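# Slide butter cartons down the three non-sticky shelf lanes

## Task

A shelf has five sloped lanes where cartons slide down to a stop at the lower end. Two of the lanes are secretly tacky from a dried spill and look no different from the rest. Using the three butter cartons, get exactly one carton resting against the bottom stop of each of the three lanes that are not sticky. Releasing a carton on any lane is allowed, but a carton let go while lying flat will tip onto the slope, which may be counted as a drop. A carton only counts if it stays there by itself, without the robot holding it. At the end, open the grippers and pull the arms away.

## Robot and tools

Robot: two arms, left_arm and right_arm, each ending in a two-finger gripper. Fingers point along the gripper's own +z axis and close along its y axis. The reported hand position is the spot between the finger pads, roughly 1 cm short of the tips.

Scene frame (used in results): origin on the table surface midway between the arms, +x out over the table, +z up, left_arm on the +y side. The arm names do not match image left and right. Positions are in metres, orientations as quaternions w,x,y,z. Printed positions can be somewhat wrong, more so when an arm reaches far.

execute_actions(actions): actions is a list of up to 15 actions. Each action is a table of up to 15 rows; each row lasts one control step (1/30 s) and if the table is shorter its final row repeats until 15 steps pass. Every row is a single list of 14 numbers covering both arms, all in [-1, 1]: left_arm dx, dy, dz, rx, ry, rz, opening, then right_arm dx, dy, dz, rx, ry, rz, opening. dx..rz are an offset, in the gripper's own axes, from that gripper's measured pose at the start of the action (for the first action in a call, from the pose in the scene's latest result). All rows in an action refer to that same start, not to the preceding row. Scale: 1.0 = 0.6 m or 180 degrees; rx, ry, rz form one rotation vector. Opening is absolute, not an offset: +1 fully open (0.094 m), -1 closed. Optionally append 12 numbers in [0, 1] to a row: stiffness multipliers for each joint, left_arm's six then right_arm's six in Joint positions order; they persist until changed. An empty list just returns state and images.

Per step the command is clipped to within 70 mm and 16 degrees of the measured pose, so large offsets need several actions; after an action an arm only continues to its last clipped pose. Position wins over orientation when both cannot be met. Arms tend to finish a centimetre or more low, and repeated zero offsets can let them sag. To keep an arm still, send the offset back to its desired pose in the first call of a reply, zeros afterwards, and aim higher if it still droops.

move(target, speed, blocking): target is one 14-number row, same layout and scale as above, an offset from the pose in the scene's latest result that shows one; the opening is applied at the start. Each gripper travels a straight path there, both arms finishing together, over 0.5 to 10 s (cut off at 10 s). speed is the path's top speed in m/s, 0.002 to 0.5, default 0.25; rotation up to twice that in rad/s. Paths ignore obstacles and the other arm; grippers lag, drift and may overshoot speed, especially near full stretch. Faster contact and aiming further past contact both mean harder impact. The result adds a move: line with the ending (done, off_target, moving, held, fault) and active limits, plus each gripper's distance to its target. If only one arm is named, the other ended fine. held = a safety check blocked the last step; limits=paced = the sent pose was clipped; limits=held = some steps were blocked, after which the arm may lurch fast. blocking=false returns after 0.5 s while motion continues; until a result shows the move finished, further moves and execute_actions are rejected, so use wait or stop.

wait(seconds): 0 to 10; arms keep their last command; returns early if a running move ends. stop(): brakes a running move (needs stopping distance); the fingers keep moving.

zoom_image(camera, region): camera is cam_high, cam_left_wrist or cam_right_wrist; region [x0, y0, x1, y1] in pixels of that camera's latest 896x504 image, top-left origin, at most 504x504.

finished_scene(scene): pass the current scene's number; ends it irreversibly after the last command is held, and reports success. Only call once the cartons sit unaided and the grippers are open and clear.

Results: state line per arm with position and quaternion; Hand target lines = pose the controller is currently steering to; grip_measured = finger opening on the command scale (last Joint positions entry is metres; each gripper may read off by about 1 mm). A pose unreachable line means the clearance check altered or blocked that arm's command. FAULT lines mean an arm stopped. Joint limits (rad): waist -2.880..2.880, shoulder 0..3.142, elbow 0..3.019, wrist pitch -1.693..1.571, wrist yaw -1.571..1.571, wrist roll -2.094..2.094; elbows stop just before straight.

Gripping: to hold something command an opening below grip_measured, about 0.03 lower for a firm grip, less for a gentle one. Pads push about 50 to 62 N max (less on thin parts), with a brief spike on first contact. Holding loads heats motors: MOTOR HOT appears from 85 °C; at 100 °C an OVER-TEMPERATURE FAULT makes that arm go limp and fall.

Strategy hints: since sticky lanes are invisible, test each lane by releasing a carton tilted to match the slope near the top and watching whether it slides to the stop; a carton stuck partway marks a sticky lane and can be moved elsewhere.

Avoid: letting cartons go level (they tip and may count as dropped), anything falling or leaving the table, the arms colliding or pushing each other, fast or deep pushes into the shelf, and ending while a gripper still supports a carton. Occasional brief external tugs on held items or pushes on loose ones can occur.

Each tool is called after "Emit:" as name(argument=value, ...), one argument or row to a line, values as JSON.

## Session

Emit:
execute_actions(
  actions=[],
)

Scene clock: 0.00 s.
left_arm: end_effector_position=(+0.5546, +0.3959, +0.2352) grip_measured=+1.000 end_effector_quat_wxyz=(+0.030, +0.474, +0.878, +0.063) | right_arm: end_effector_position=(-0.1407, -0.5482, +0.3267) grip_measured=+1.000 end_effector_quat_wxyz=(+0.594, +0.756, +0.233, -0.148)
Joint positions: left_arm=[ 0.077  1.622  1.553 -1.374 -0.059  1.186  0.094] | right_arm=[-2.282  0.498  0.556 -0.379 -0.647  0.83   0.094]
Joint velocities: left_arm=[-0.005 -0.005  0.012  0.007  0.007 -0.066  0.   ] | right_arm=[-0.005 -0.005  0.007 -0.002 -0.066 -0.066  0.   ]
Motor temperatures (°C, as the motors report them): left_arm=[24 29 32 26 25 26] | right_arm=[27 24 29 27 25 23]
Hand target (left_arm): +0.561, +0.397, +0.239; +0.035, +0.474, +0.877, +0.067
Hand target (right_arm): -0.141, -0.549, +0.345; +0.602, +0.746, +0.236, -0.159
Joint stiffness scale: left_arm=[1. 1. 1. 1. 1. 1.] | right_arm=[1. 1. 1. 1. 1. 1.]

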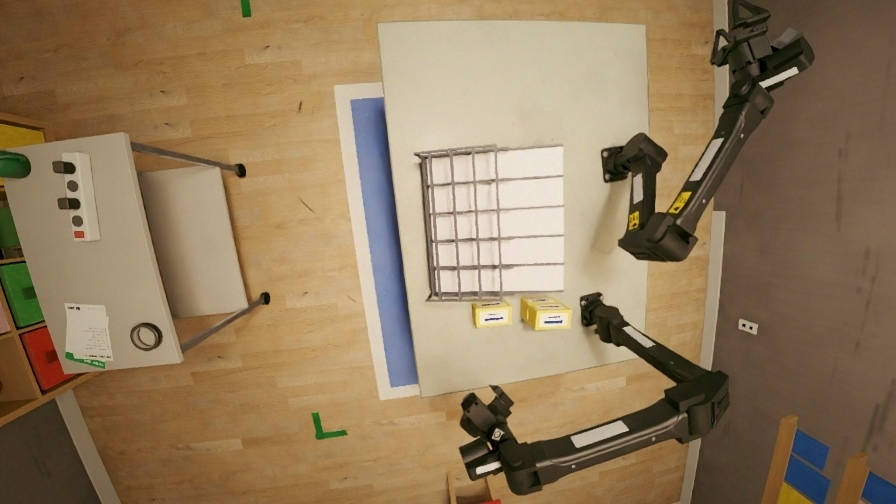

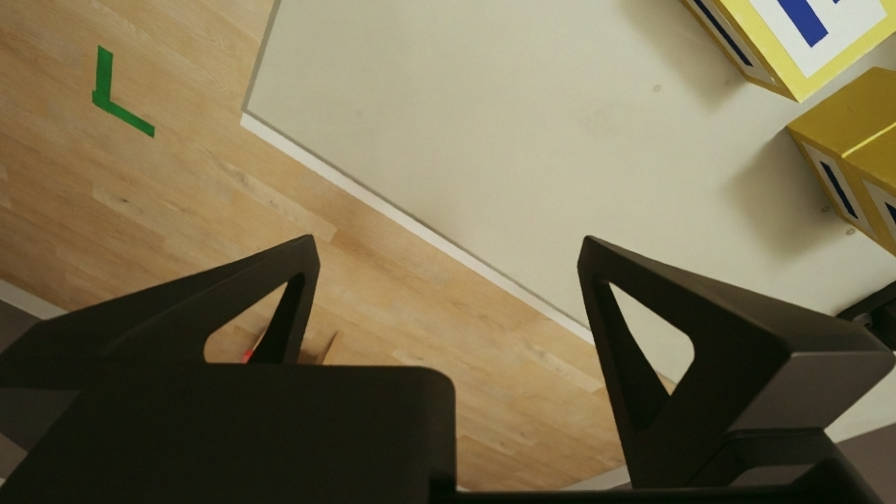

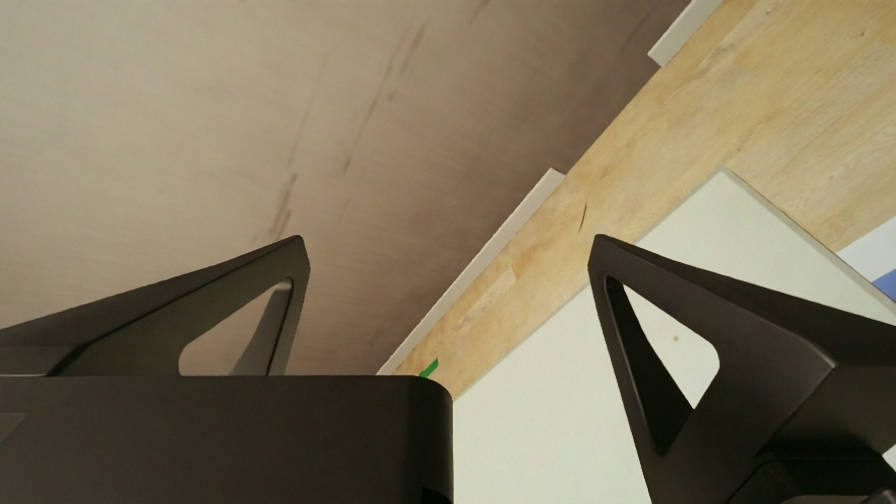

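Emit:
move(
  target=[0,0,0,0,0,-0.315,1,0,0,-0.02,0,0,0,1],
  speed=0.4,
)

Emit:
move(
  target=[0.14,-0.24,0.0,0,-0.04,0,1,0,0,0,0,0,0,1],
  speed=0.25,
)

Scene clock: 5.67 s.
left_arm: end_effector_position=(+0.5546, +0.3958, +0.2352) grip_measured=+1.000 end_effector_quat_wxyz=(+0.056, +0.011, +0.997, +0.042) | right_arm: end_effector_position=(-0.1386, -0.5395, +0.3283) grip_measured=+1.000 end_effector_quat_wxyz=(+0.595, +0.755, +0.234, -0.143)
Joint positions: left_arm=[ 0.077  1.622  1.553 -1.374 -0.059  0.217  0.094] | right_arm=[-2.31   0.472  0.556 -0.413 -0.685  0.822  0.094]
Joint velocities: left_arm=[ 0.005  0.015 -0.012 -0.007 -0.007 -0.037  0.   ] | right_arm=[-0.015 -0.005 -0.012  0.002  0.022 -0.051  0.   ]
Motor temperatures (°C, as the motors report them): left_arm=[24 29 34 26 25 26] | right_arm=[27 24 31 27 25 23]
Hand target (left_arm): +0.555, +0.396, +0.235; +0.057, +0.001, +0.998, +0.041
Hand target (right_arm): -0.141, -0.537, +0.330; +0.593, +0.756, +0.233, -0.149
Off the commanded pose (left_arm): 0.000 m, 1 deg.
Off the commanded pose (right_arm): 0.004 m, 1 deg.
Joint stiffness scale: left_arm=[1. 1. 1. 1. 1. 1.] | right_arm=[1. 1. 1. 1. 1. 1.]
move: done

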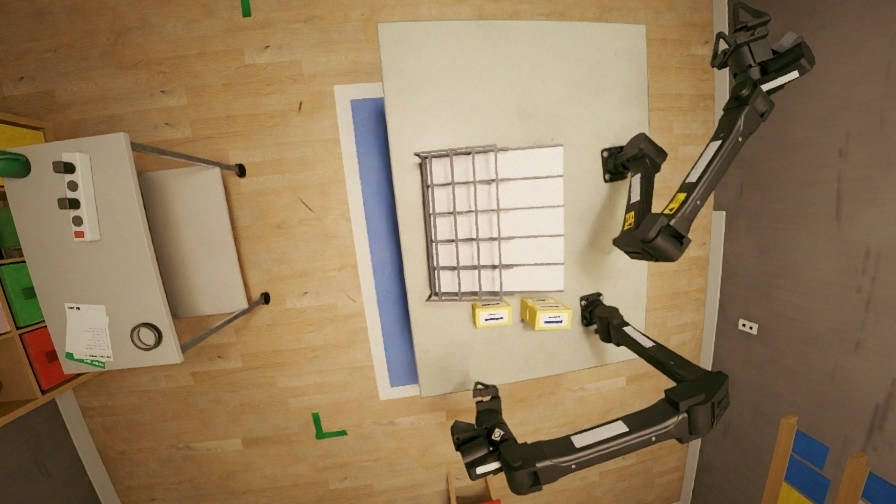

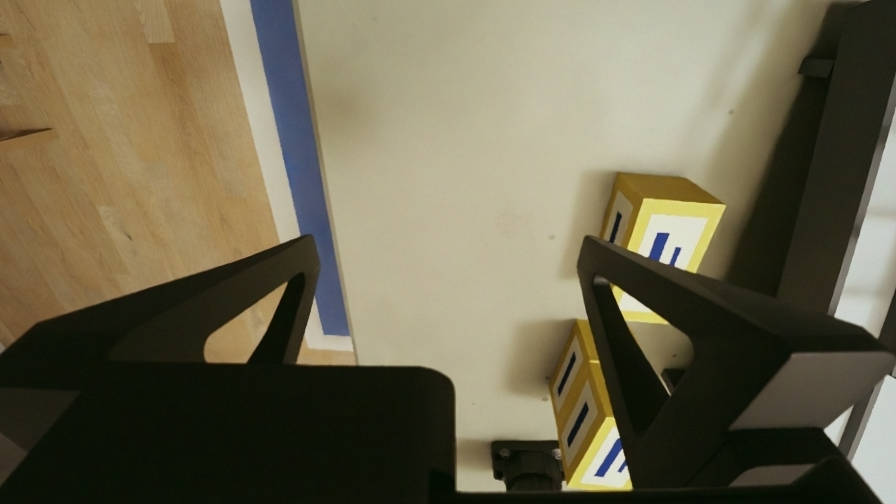

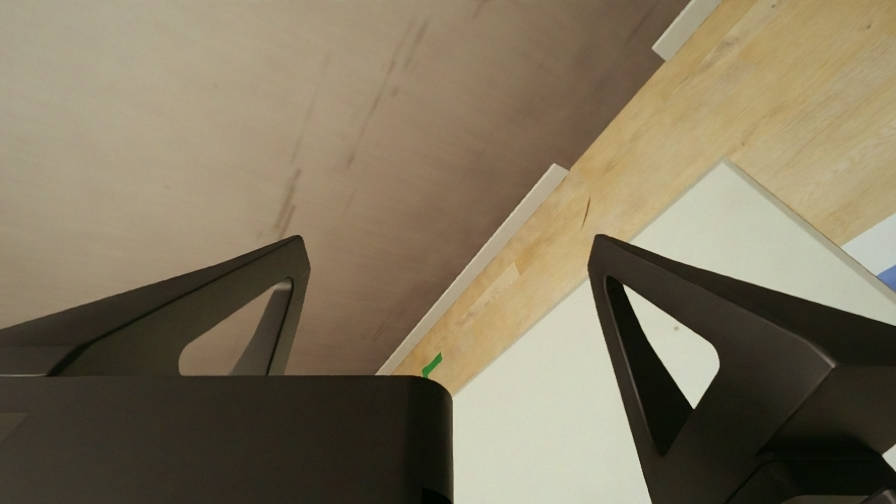

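Scene clock: 6.93 s.
left_arm: end_effector_position=(+0.4679, +0.2512, +0.2212) grip_measured=+1.000 end_effector_quat_wxyz=(+0.115, +0.025, +0.992, +0.040) | right_arm: end_effector_position=(-0.1386, -0.5395, +0.3283) grip_measured=+1.000 end_effector_quat_wxyz=(+0.595, +0.755, +0.234, -0.143)
Joint positions: left_arm=[-0.239  1.316  1.174 -1.206 -0.103 -0.064  0.094] | right_arm=[-2.31   0.472  0.556 -0.413 -0.685  0.822  0.094]
Joint velocities: left_arm=[ 0.005  0.005 -0.002 -0.012  0.051 -0.007  0.   ] | right_arm=[-0.015 -0.015  0.007 -0.002 -0.007 -0.022  0.   ]
Motor temperatures (°C, as the motors report them): left_arm=[24 29 34 26 25 26] | right_arm=[27 24 32 27 25 23]
Hand target (left_arm): +0.469, +0.253, +0.216; +0.119, +0.013, +0.992, +0.040
Hand target (right_arm): -0.139, -0.540, +0.328; +0.595, +0.755, +0.234, -0.143
Off the commanded pose (left_arm): 0.008 m, 1 deg.
Off the commanded pose (right_arm): 0.000 m, 0 deg.
Joint stiffness scale: left_arm=[1. 1. 1. 1. 1. 1.] | right_arm=[1. 1. 1. 1. 1. 1.]
move: done

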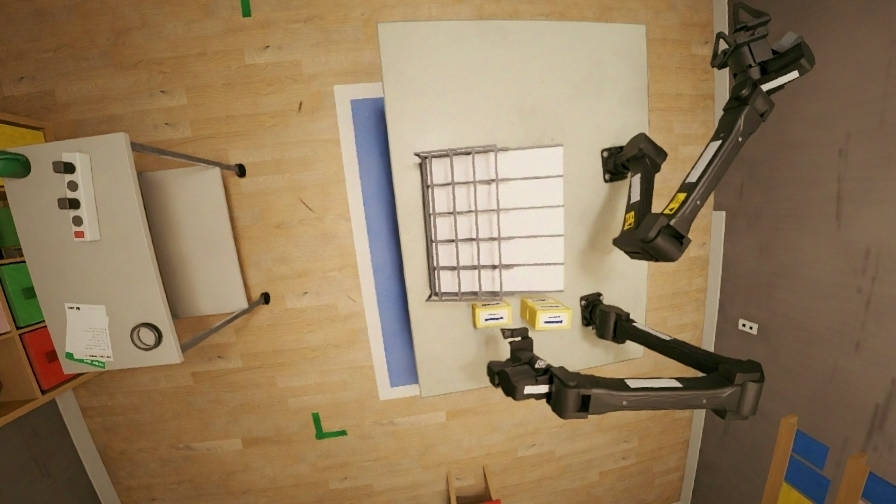

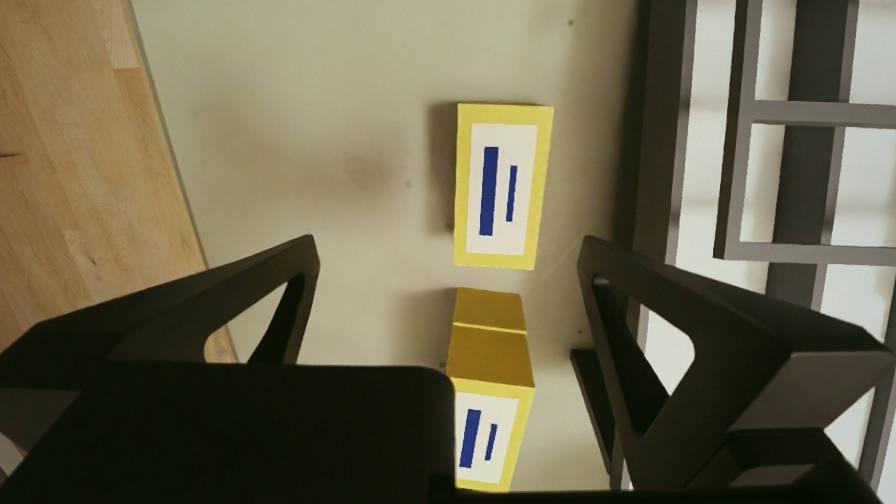

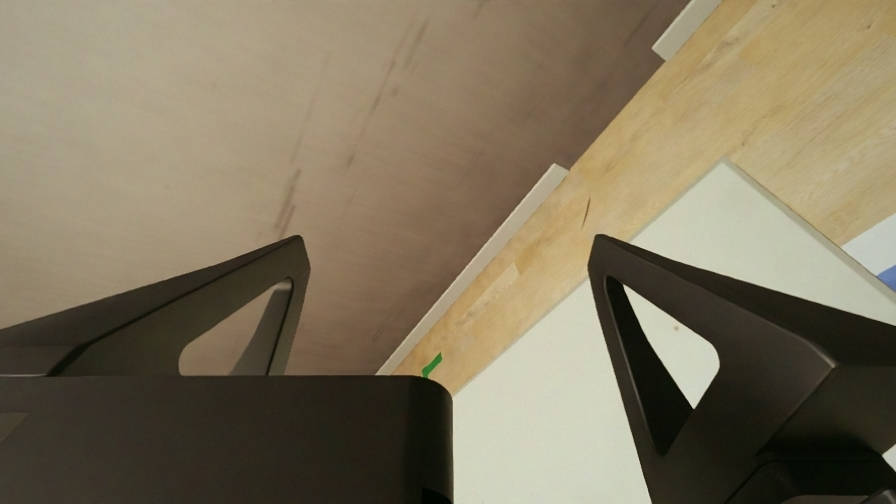

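Emit:
move(
  target=[0,-0.05,0.16,0.014,-0.012,0,1,0,0,0,0,0,0,1],
  speed=0.1,
)

Scene clock: 11.10 s.
left_arm: end_effector_position=(+0.4878, +0.2337, +0.1337) grip_measured=+1.000 end_effector_quat_wxyz=(+0.134, +0.031, +0.990, +0.021) | right_arm: end_effector_position=(-0.1386, -0.5395, +0.3283) grip_measured=+1.000 end_effector_quat_wxyz=(+0.595, +0.755, +0.234, -0.143)
Joint positions: left_arm=[-0.261  1.411  1.024 -0.92  -0.072 -0.075  0.094] | right_arm=[-2.31   0.472  0.556 -0.413 -0.685  0.822  0.094]
Joint velocities: left_arm=[-0.024 -0.015 -0.027  0.007 -0.037  0.037  0.   ] | right_arm=[ 0.005  0.005  0.002 -0.012  0.037  0.022  0.   ]
Motor temperatures (°C, as the motors report them): left_arm=[24 29 34 26 25 26] | right_arm=[27 24 32 27 25 23]
Hand target (left_arm): +0.488, +0.228, +0.125; +0.133, +0.028, +0.991, +0.018
Hand target (right_arm): -0.139, -0.540, +0.328; +0.595, +0.755, +0.234, -0.143
Off the commanded pose (left_arm): 0.010 m, 0 deg.
Off the commanded pose (right_arm): 0.000 m, 0 deg.
Joint stiffness scale: left_arm=[1. 1. 1. 1. 1. 1.] | right_arm=[1. 1. 1. 1. 1. 1.]
move: done

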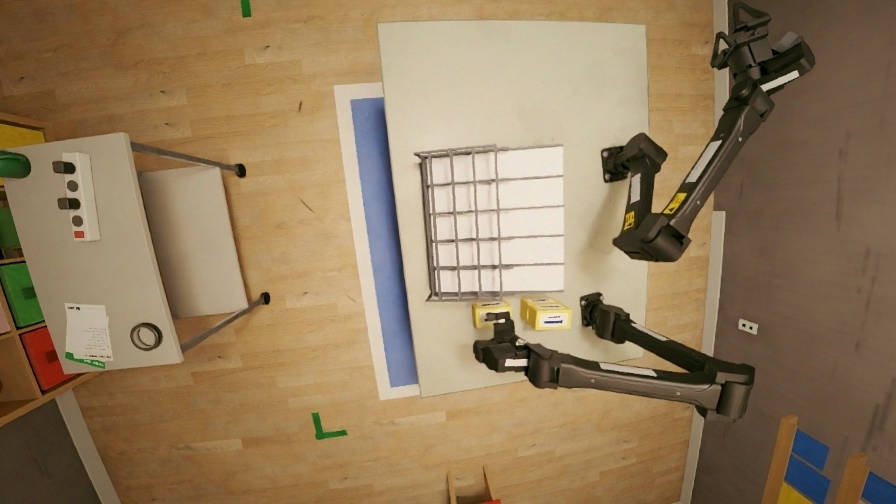

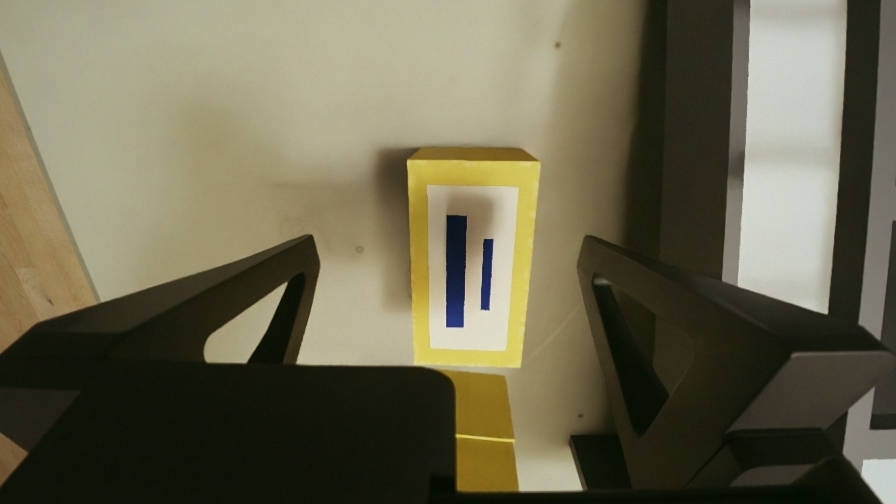

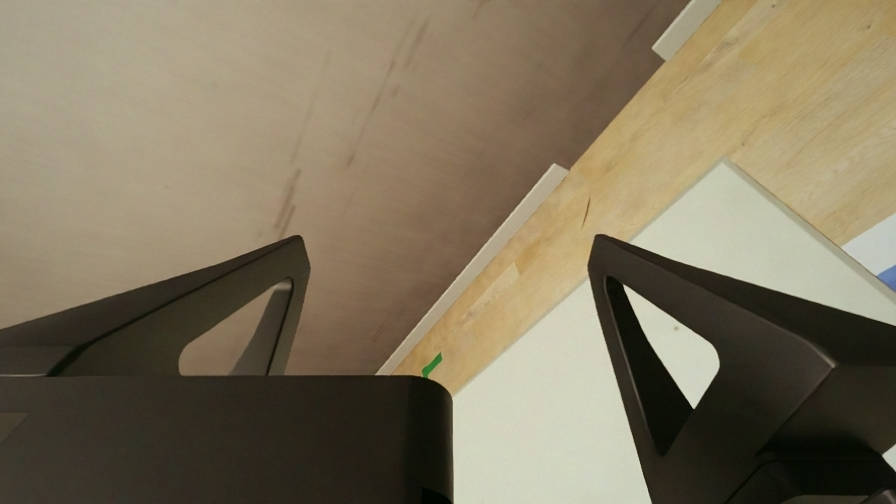

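Emit:
move(
  target=[0.087,-0.03,0.107,0,0,0,1,0,0,0,0,0,0,1],
  speed=0.05,
)

Scene clock: 17.80 s.
left_arm: end_effector_position=(+0.4549, +0.2247, +0.0669) grip_measured=+1.000 end_effector_quat_wxyz=(+0.137, +0.034, +0.990, +0.021) | right_arm: end_effector_position=(-0.1386, -0.5395, +0.3283) grip_measured=+1.000 end_effector_quat_wxyz=(+0.595, +0.755, +0.234, -0.143)
Joint positions: left_arm=[-0.298  1.421  0.834 -0.719 -0.081 -0.104  0.094] | right_arm=[-2.31   0.472  0.556 -0.413 -0.685  0.822  0.094]
Joint velocities: left_arm=[-0.005 -0.015 -0.007  0.027  0.051 -0.081  0.   ] | right_arm=[-0.005 -0.015  0.007  0.012 -0.007  0.037  0.   ]
Motor temperatures (°C, as the motors report them): left_arm=[24 29 34 26 25 26] | right_arm=[27 24 33 27 25 23]
Hand target (left_arm): +0.453, +0.221, +0.058; +0.134, +0.031, +0.990, +0.021
Hand target (right_arm): -0.139, -0.540, +0.328; +0.595, +0.755, +0.234, -0.143
Off the commanded pose (left_arm): 0.010 m, 0 deg.
Off the commanded pose (right_arm): 0.000 m, 0 deg.
Joint stiffness scale: left_arm=[1. 1. 1. 1. 1. 1.] | right_arm=[1. 1. 1. 1. 1. 1.]
move: done

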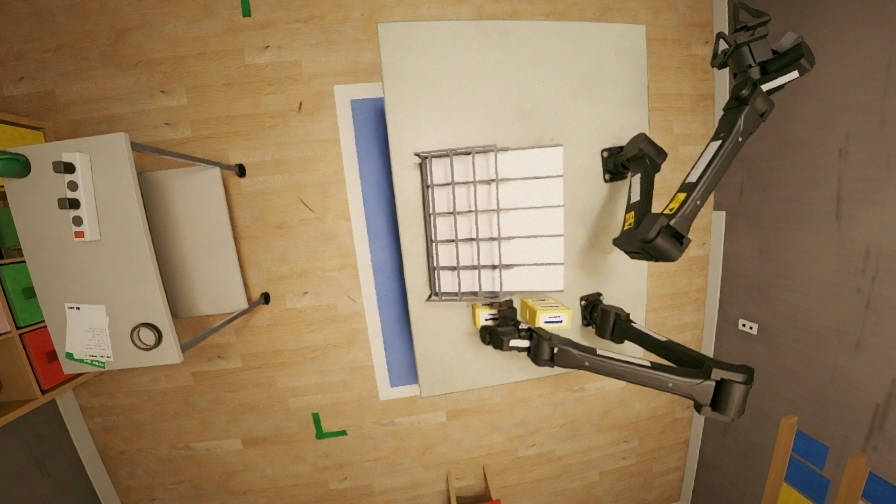

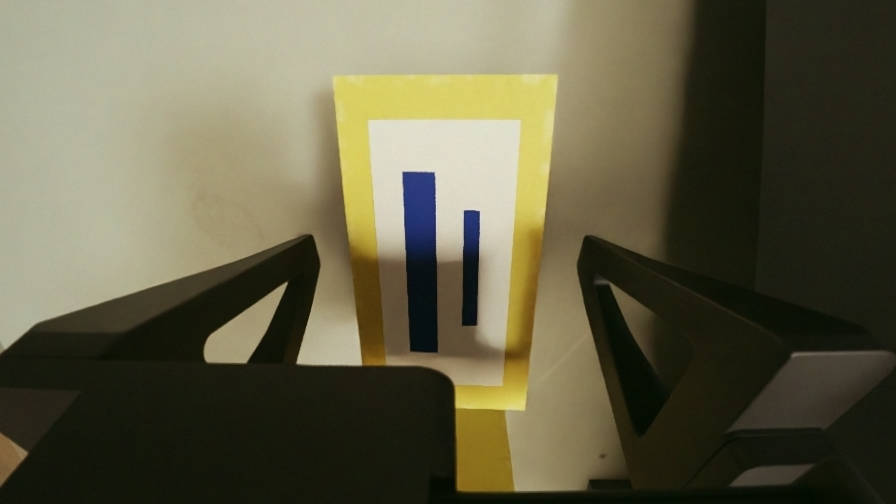

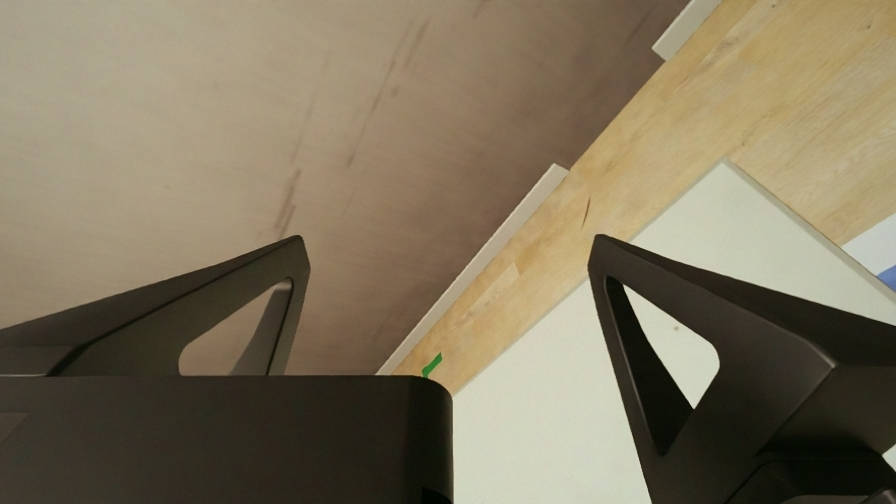

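Emit:
move(
  target=[-0.02,0,0.03,0,0,0,1,0,0,0,0,0,0,1],
  speed=0.03,
)

Emit:
move(
  target=[0,0,0,0,0,0,0.28,0,0,0,0,0,0,1],
  speed=0.03,
)

Emit:
move(
  target=[-0.11,0,-0.41,0,0,0,0.28,0,0,0,0,0,0,1],
  speed=0.15,
)

Emit:
move(
  target=[0.15,-0.24,-0.06,0.005,0,-0.018,0.28,0,0,0,0,0,0,1],
  speed=0.15,
)

Scene clock: 22.20 s.
left_arm: end_effector_position=(+0.4561, +0.2245, +0.0492) grip_measured=+1.000 end_effector_quat_wxyz=(+0.123, +0.034, +0.992, +0.023) | right_arm: end_effector_position=(-0.1386, -0.5395, +0.3283) grip_measured=+1.000 end_effector_quat_wxyz=(+0.595, +0.755, +0.234, -0.143)
Joint positions: left_arm=[-0.298  1.469  0.834 -0.699 -0.081 -0.104  0.094] | right_arm=[-2.31   0.472  0.556 -0.413 -0.685  0.822  0.094]
Joint velocities: left_arm=[-0.005  0.005  0.007  0.007  0.081  0.037  0.   ] | right_arm=[-0.005  0.005  0.007 -0.007 -0.037  0.037  0.   ]
Motor temperatures (°C, as the motors report them): left_arm=[24 29 34 26 25 26] | right_arm=[27 24 34 27 25 23]
Hand target (left_arm): +0.471, +0.225, +0.053; +0.137, +0.034, +0.990, +0.021
Hand target (right_arm): -0.139, -0.540, +0.328; +0.595, +0.755, +0.234, -0.143
Off the commanded pose (left_arm): 0.016 m, 2 deg.
Off the commanded pose (right_arm): 0.000 m, 0 deg.
Joint stiffness scale: left_arm=[1. 1. 1. 1. 1. 1.] | right_arm=[1. 1. 1. 1. 1. 1.]
move: off_target (left_arm)

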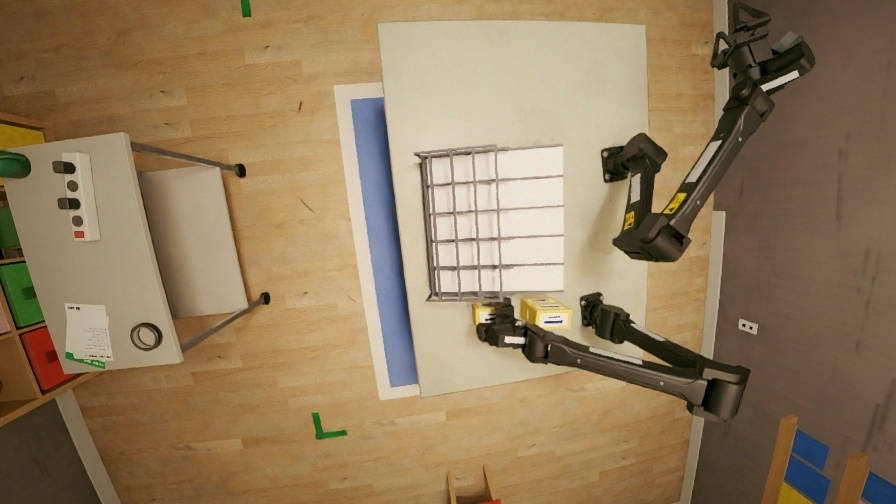

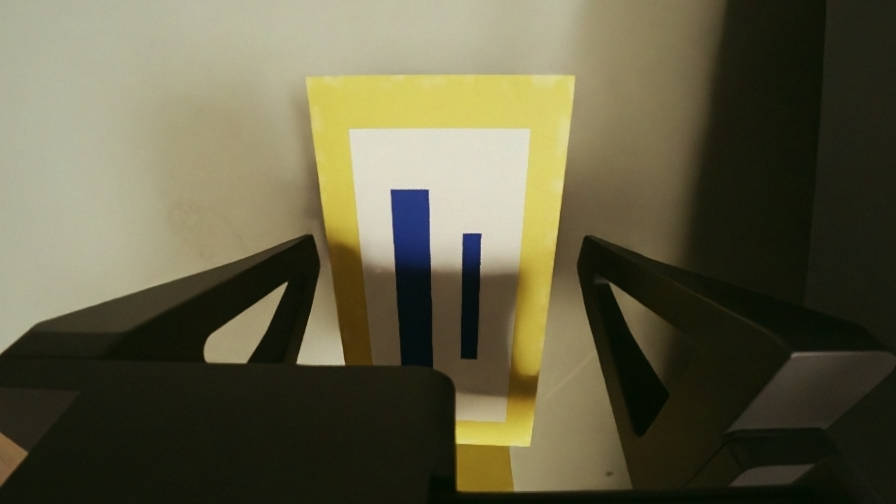

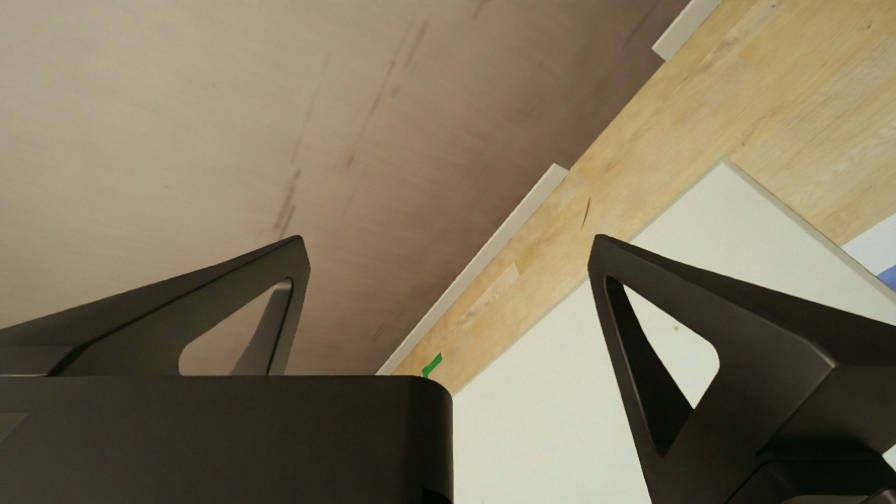

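Scene clock: 22.70 s.
left_arm: end_effector_position=(+0.4561, +0.2247, +0.0492) grip_measured=+0.329 end_effector_quat_wxyz=(+0.123, +0.034, +0.992, +0.023) | right_arm: end_effector_position=(-0.1386, -0.5395, +0.3283) grip_measured=+1.000 end_effector_quat_wxyz=(+0.595, +0.755, +0.234, -0.143)
Joint positions: left_arm=[-0.297  1.469  0.834 -0.699 -0.082 -0.104  0.062] | right_arm=[-2.31   0.472  0.556 -0.413 -0.685  0.822  0.094]
Joint velocities: left_arm=[ 0.005 -0.005 -0.007 -0.007 -0.007 -0.022 -0.001] | right_arm=[-0.005 -0.024 -0.002 -0.022 -0.007 -0.022  0.   ]
Motor temperatures (°C, as the motors report them): left_arm=[24 29 34 26 25 26] | right_arm=[27 24 34 27 25 23]
Hand target (left_arm): +0.456, +0.225, +0.049; +0.123, +0.034, +0.992, +0.023
Hand target (right_arm): -0.139, -0.540, +0.328; +0.595, +0.755, +0.234, -0.143
Off the commanded pose (left_arm): 0.000 m, 0 deg.
Off the commanded pose (right_arm): 0.000 m, 0 deg.
Joint stiffness scale: left_arm=[1. 1. 1. 1. 1. 1.] | right_arm=[1. 1. 1. 1. 1. 1.]
move: done

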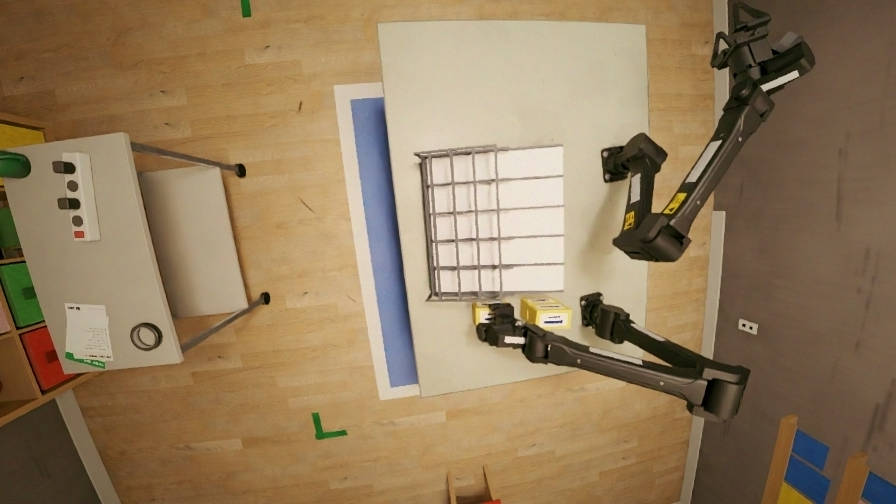

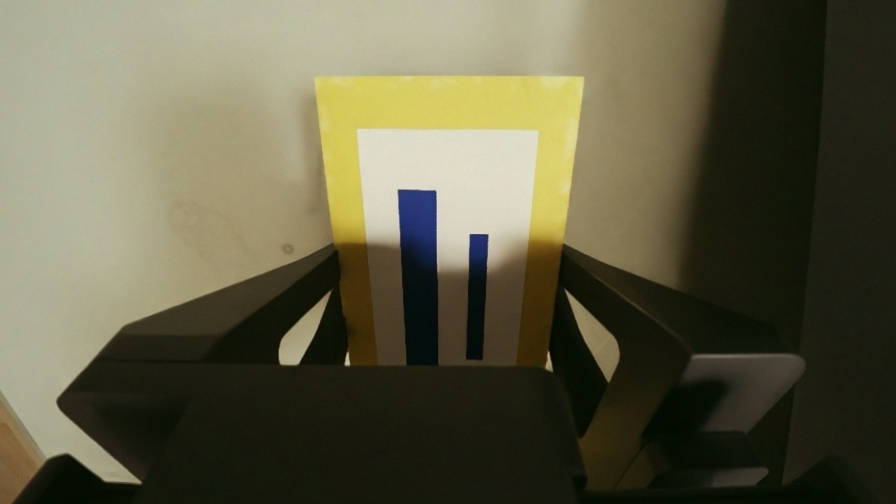

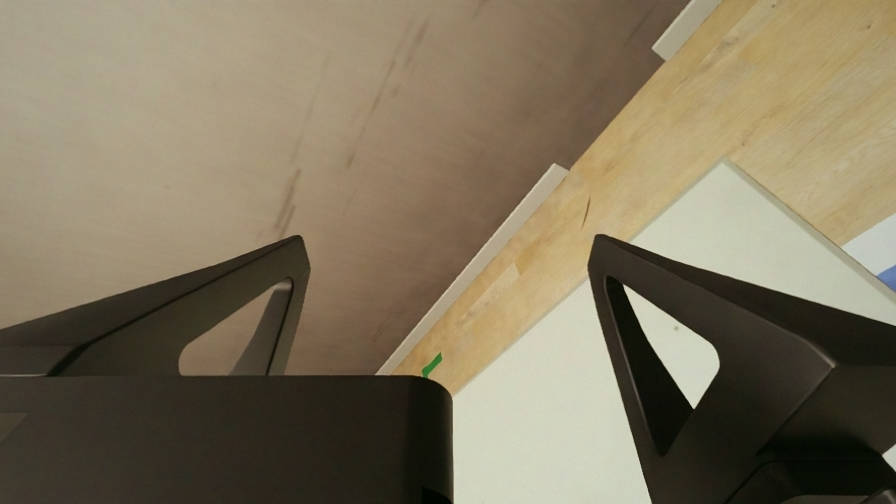

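Scene clock: 24.80 s.
left_arm: end_effector_position=(+0.4503, +0.2182, +0.2673) grip_measured=+0.329 end_effector_quat_wxyz=(+0.087, +0.039, +0.995, +0.028) | right_arm: end_effector_position=(-0.1386, -0.5395, +0.3283) grip_measured=+1.000 end_effector_quat_wxyz=(+0.595, +0.755, +0.234, -0.143)
Joint positions: left_arm=[-0.316  1.308  1.296 -1.395 -0.084 -0.117  0.062] | right_arm=[-2.31   0.472  0.556 -0.413 -0.685  0.822  0.094]
Joint velocities: left_arm=[-0.005 -0.015 -0.007 -0.007  0.037  0.007 -0.   ] | right_arm=[-0.015 -0.005 -0.002  0.007 -0.081  0.007  0.   ]
Motor temperatures (°C, as the motors report them): left_arm=[24 29 35 26 25 26] | right_arm=[27 24 34 27 25 23]
Hand target (left_arm): +0.460, +0.212, +0.304; +0.123, +0.034, +0.992, +0.023
Hand target (right_arm): -0.139, -0.540, +0.328; +0.595, +0.755, +0.234, -0.143
Off the commanded pose (left_arm): 0.038 m, 4 deg.
Off the commanded pose (right_arm): 0.000 m, 0 deg.
Joint stiffness scale: left_arm=[1. 1. 1. 1. 1. 1.] | right_arm=[1. 1. 1. 1. 1. 1.]
move: off_target (left_arm)

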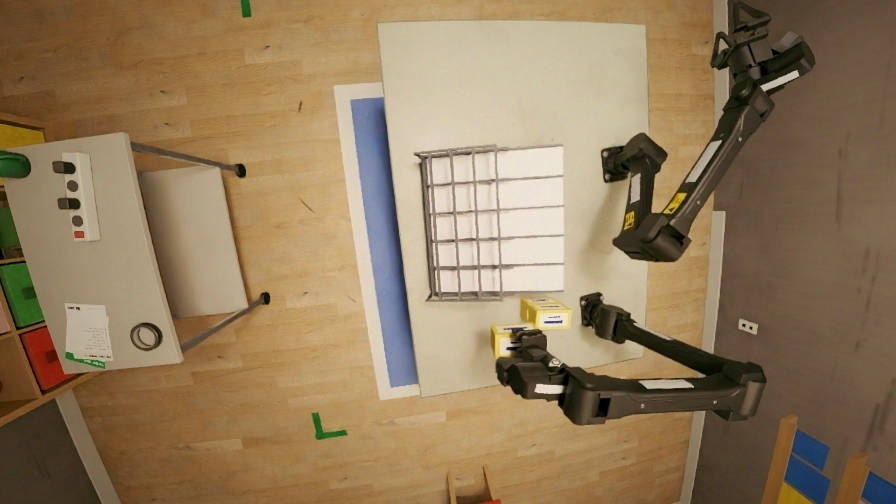

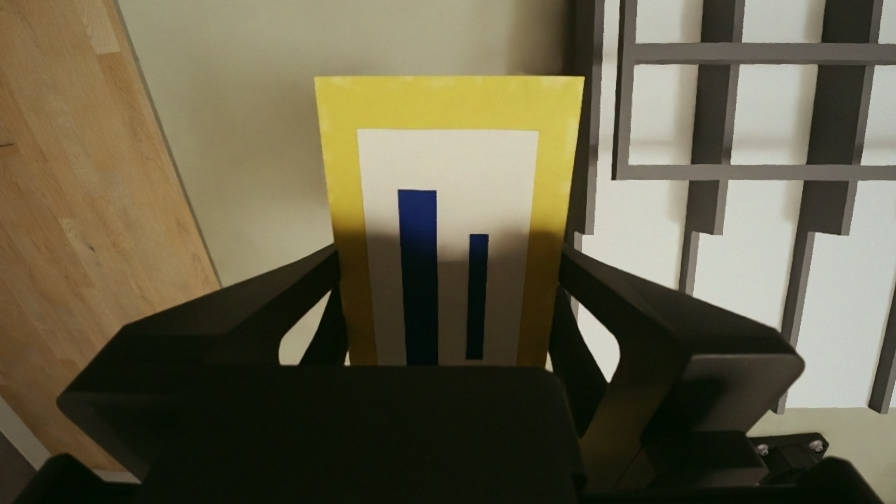

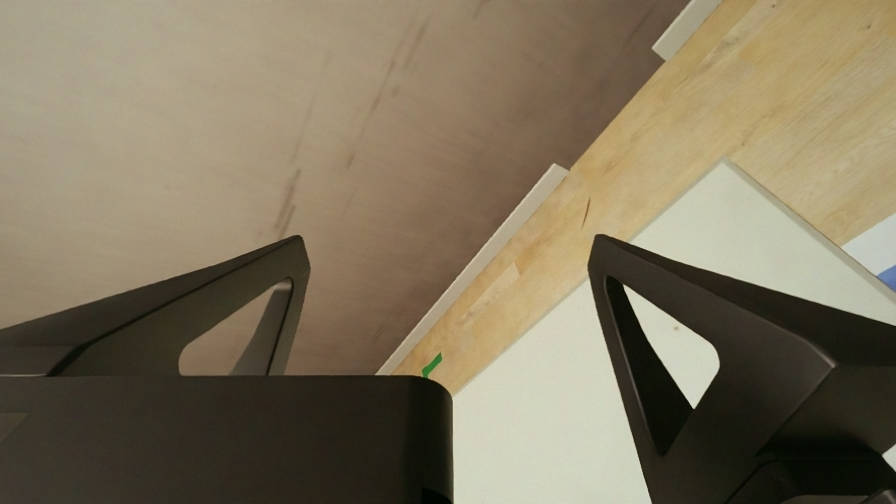

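Scene clock: 26.50 s.
left_arm: end_effector_position=(+0.3483, +0.0737, +0.2677) grip_measured=+0.329 end_effector_quat_wxyz=(+0.080, +0.023, +0.996, +0.020) | right_arm: end_effector_position=(-0.1386, -0.5395, +0.3283) grip_measured=+1.000 end_effector_quat_wxyz=(+0.595, +0.755, +0.234, -0.143)
Joint positions: left_arm=[-0.785  1.241  1.241 -1.467 -0.129 -0.619  0.062] | right_arm=[-2.31   0.472  0.556 -0.413 -0.685  0.822  0.094]
Joint velocities: left_arm=[-0.015  0.005 -0.007  0.012 -0.007 -0.022  0.001] | right_arm=[-0.005 -0.005 -0.007  0.002  0.066 -0.022  0.   ]
Motor temperatures (°C, as the motors report them): left_arm=[24 29 36 26 25 26] | right_arm=[27 24 34 27 25 23]
Hand target (left_arm): +0.344, +0.078, +0.279; +0.088, +0.012, +0.996, +0.016
Hand target (right_arm): -0.139, -0.540, +0.328; +0.595, +0.755, +0.234, -0.143
Off the commanded pose (left_arm): 0.013 m, 2 deg.
Off the commanded pose (right_arm): 0.000 m, 0 deg.
Joint stiffness scale: left_arm=[1. 1. 1. 1. 1. 1.] | right_arm=[1. 1. 1. 1. 1. 1.]
move: off_target (left_arm)

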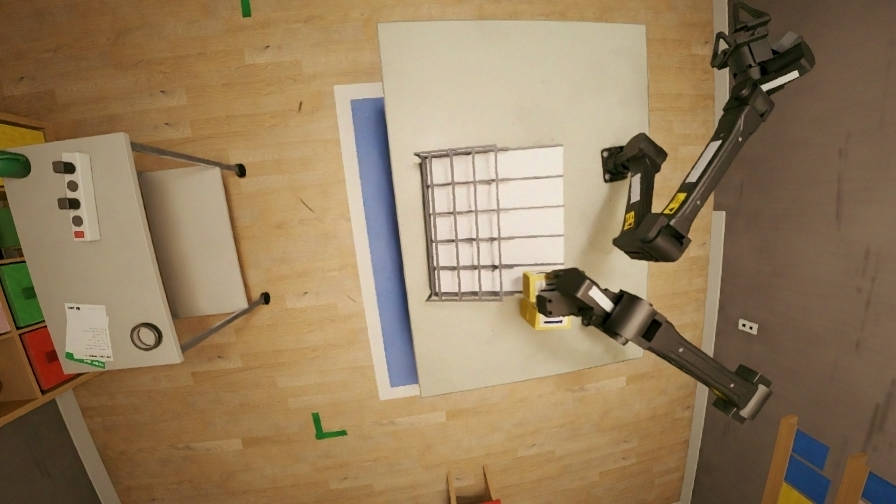

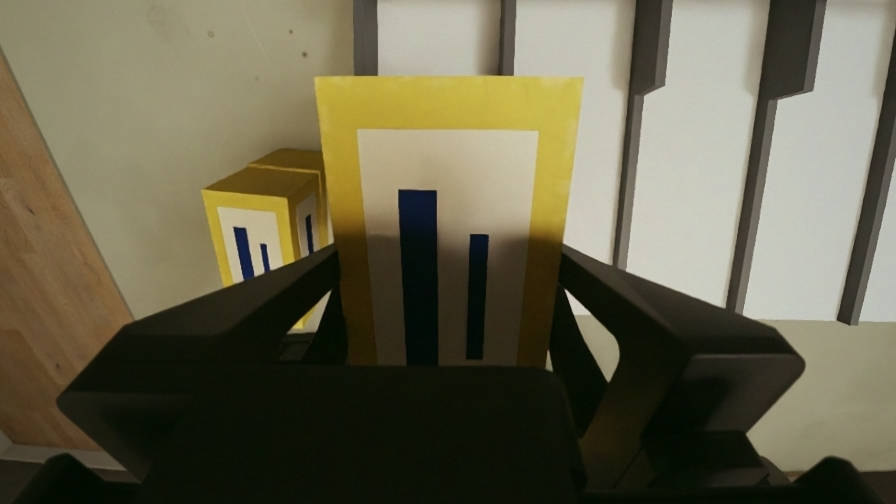

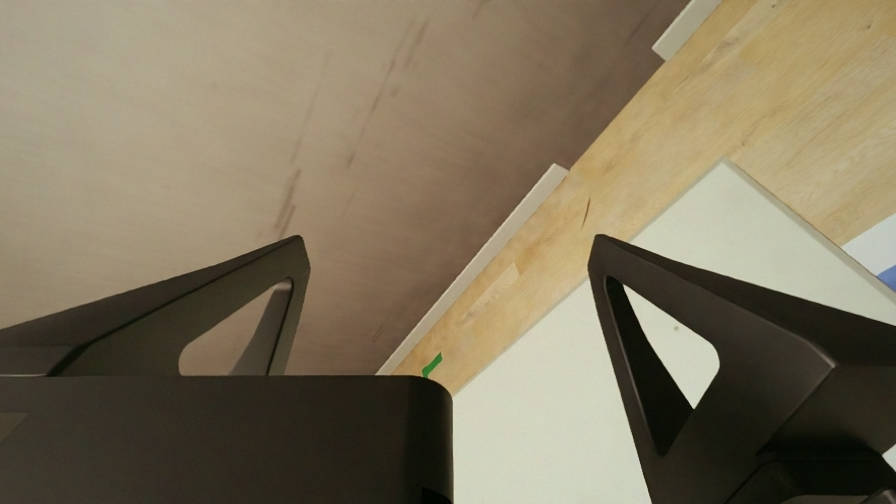

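Emit:
move(
  target=[-0.03,0.0,0.05,0.008,0.054,0.006,0.28,0,0,0,0,0,0,1],
  speed=0.05,
)

Scene clock: 31.70 s.
left_arm: end_effector_position=(+0.3606, +0.0770, +0.2194) grip_measured=+0.329 end_effector_quat_wxyz=(-0.018, +0.027, +0.999, +0.021) | right_arm: end_effector_position=(-0.1386, -0.5395, +0.3283) grip_measured=+1.000 end_effector_quat_wxyz=(+0.595, +0.755, +0.234, -0.143)
Joint positions: left_arm=[-0.707  1.373  1.241 -1.492 -0.017 -0.539  0.062] | right_arm=[-2.31   0.472  0.556 -0.413 -0.685  0.822  0.094]
Joint velocities: left_arm=[-0.015 -0.005  0.007 -0.002 -0.037  0.007  0.001] | right_arm=[ 0.005 -0.015  0.007 -0.007  0.081 -0.022  0.   ]
Motor temperatures (°C, as the motors report them): left_arm=[24 30 36 26 25 26] | right_arm=[27 24 34 27 25 23]
Hand target (left_arm): +0.370, +0.075, +0.240; -0.005, +0.031, +0.999, +0.011
Hand target (right_arm): -0.139, -0.540, +0.328; +0.595, +0.755, +0.234, -0.143
Off the commanded pose (left_arm): 0.024 m, 2 deg.
Off the commanded pose (right_arm): 0.000 m, 0 deg.
Joint stiffness scale: left_arm=[1. 1. 1. 1. 1. 1.] | right_arm=[1. 1. 1. 1. 1. 1.]
move: off_target (left_arm)

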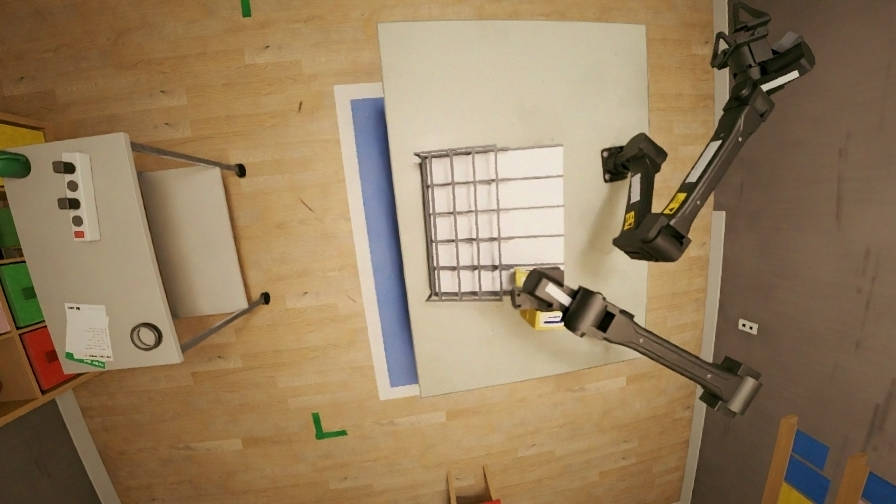

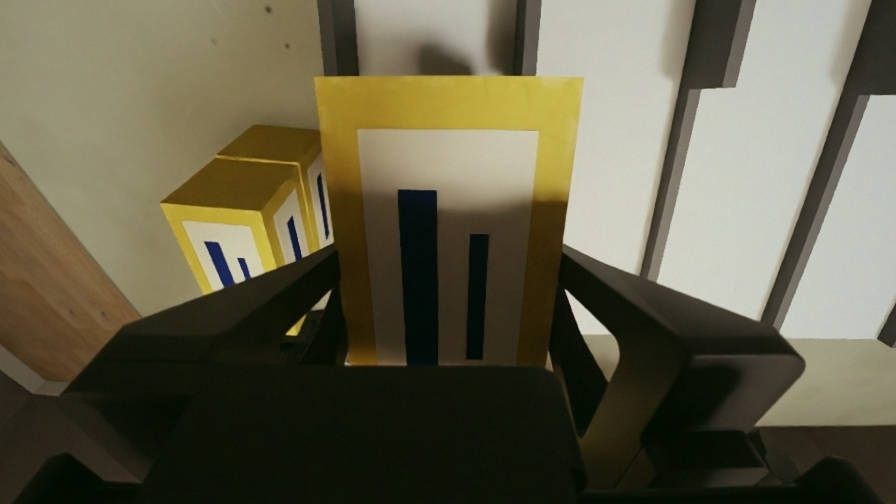

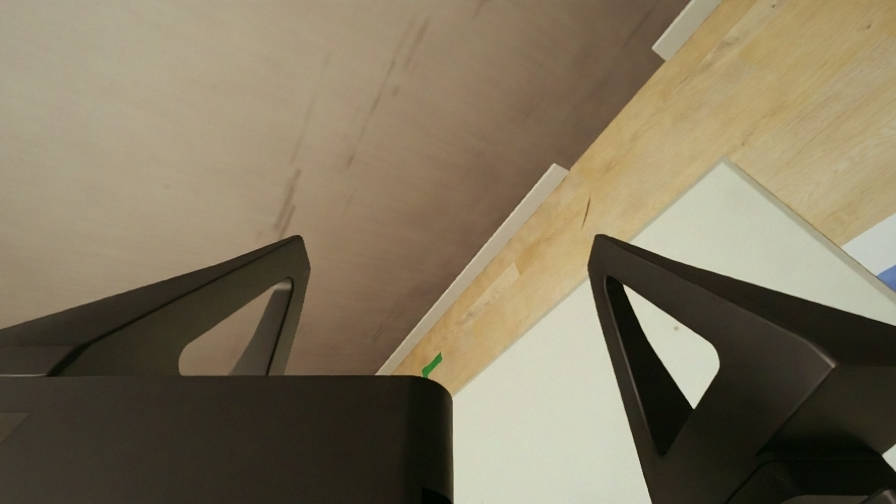

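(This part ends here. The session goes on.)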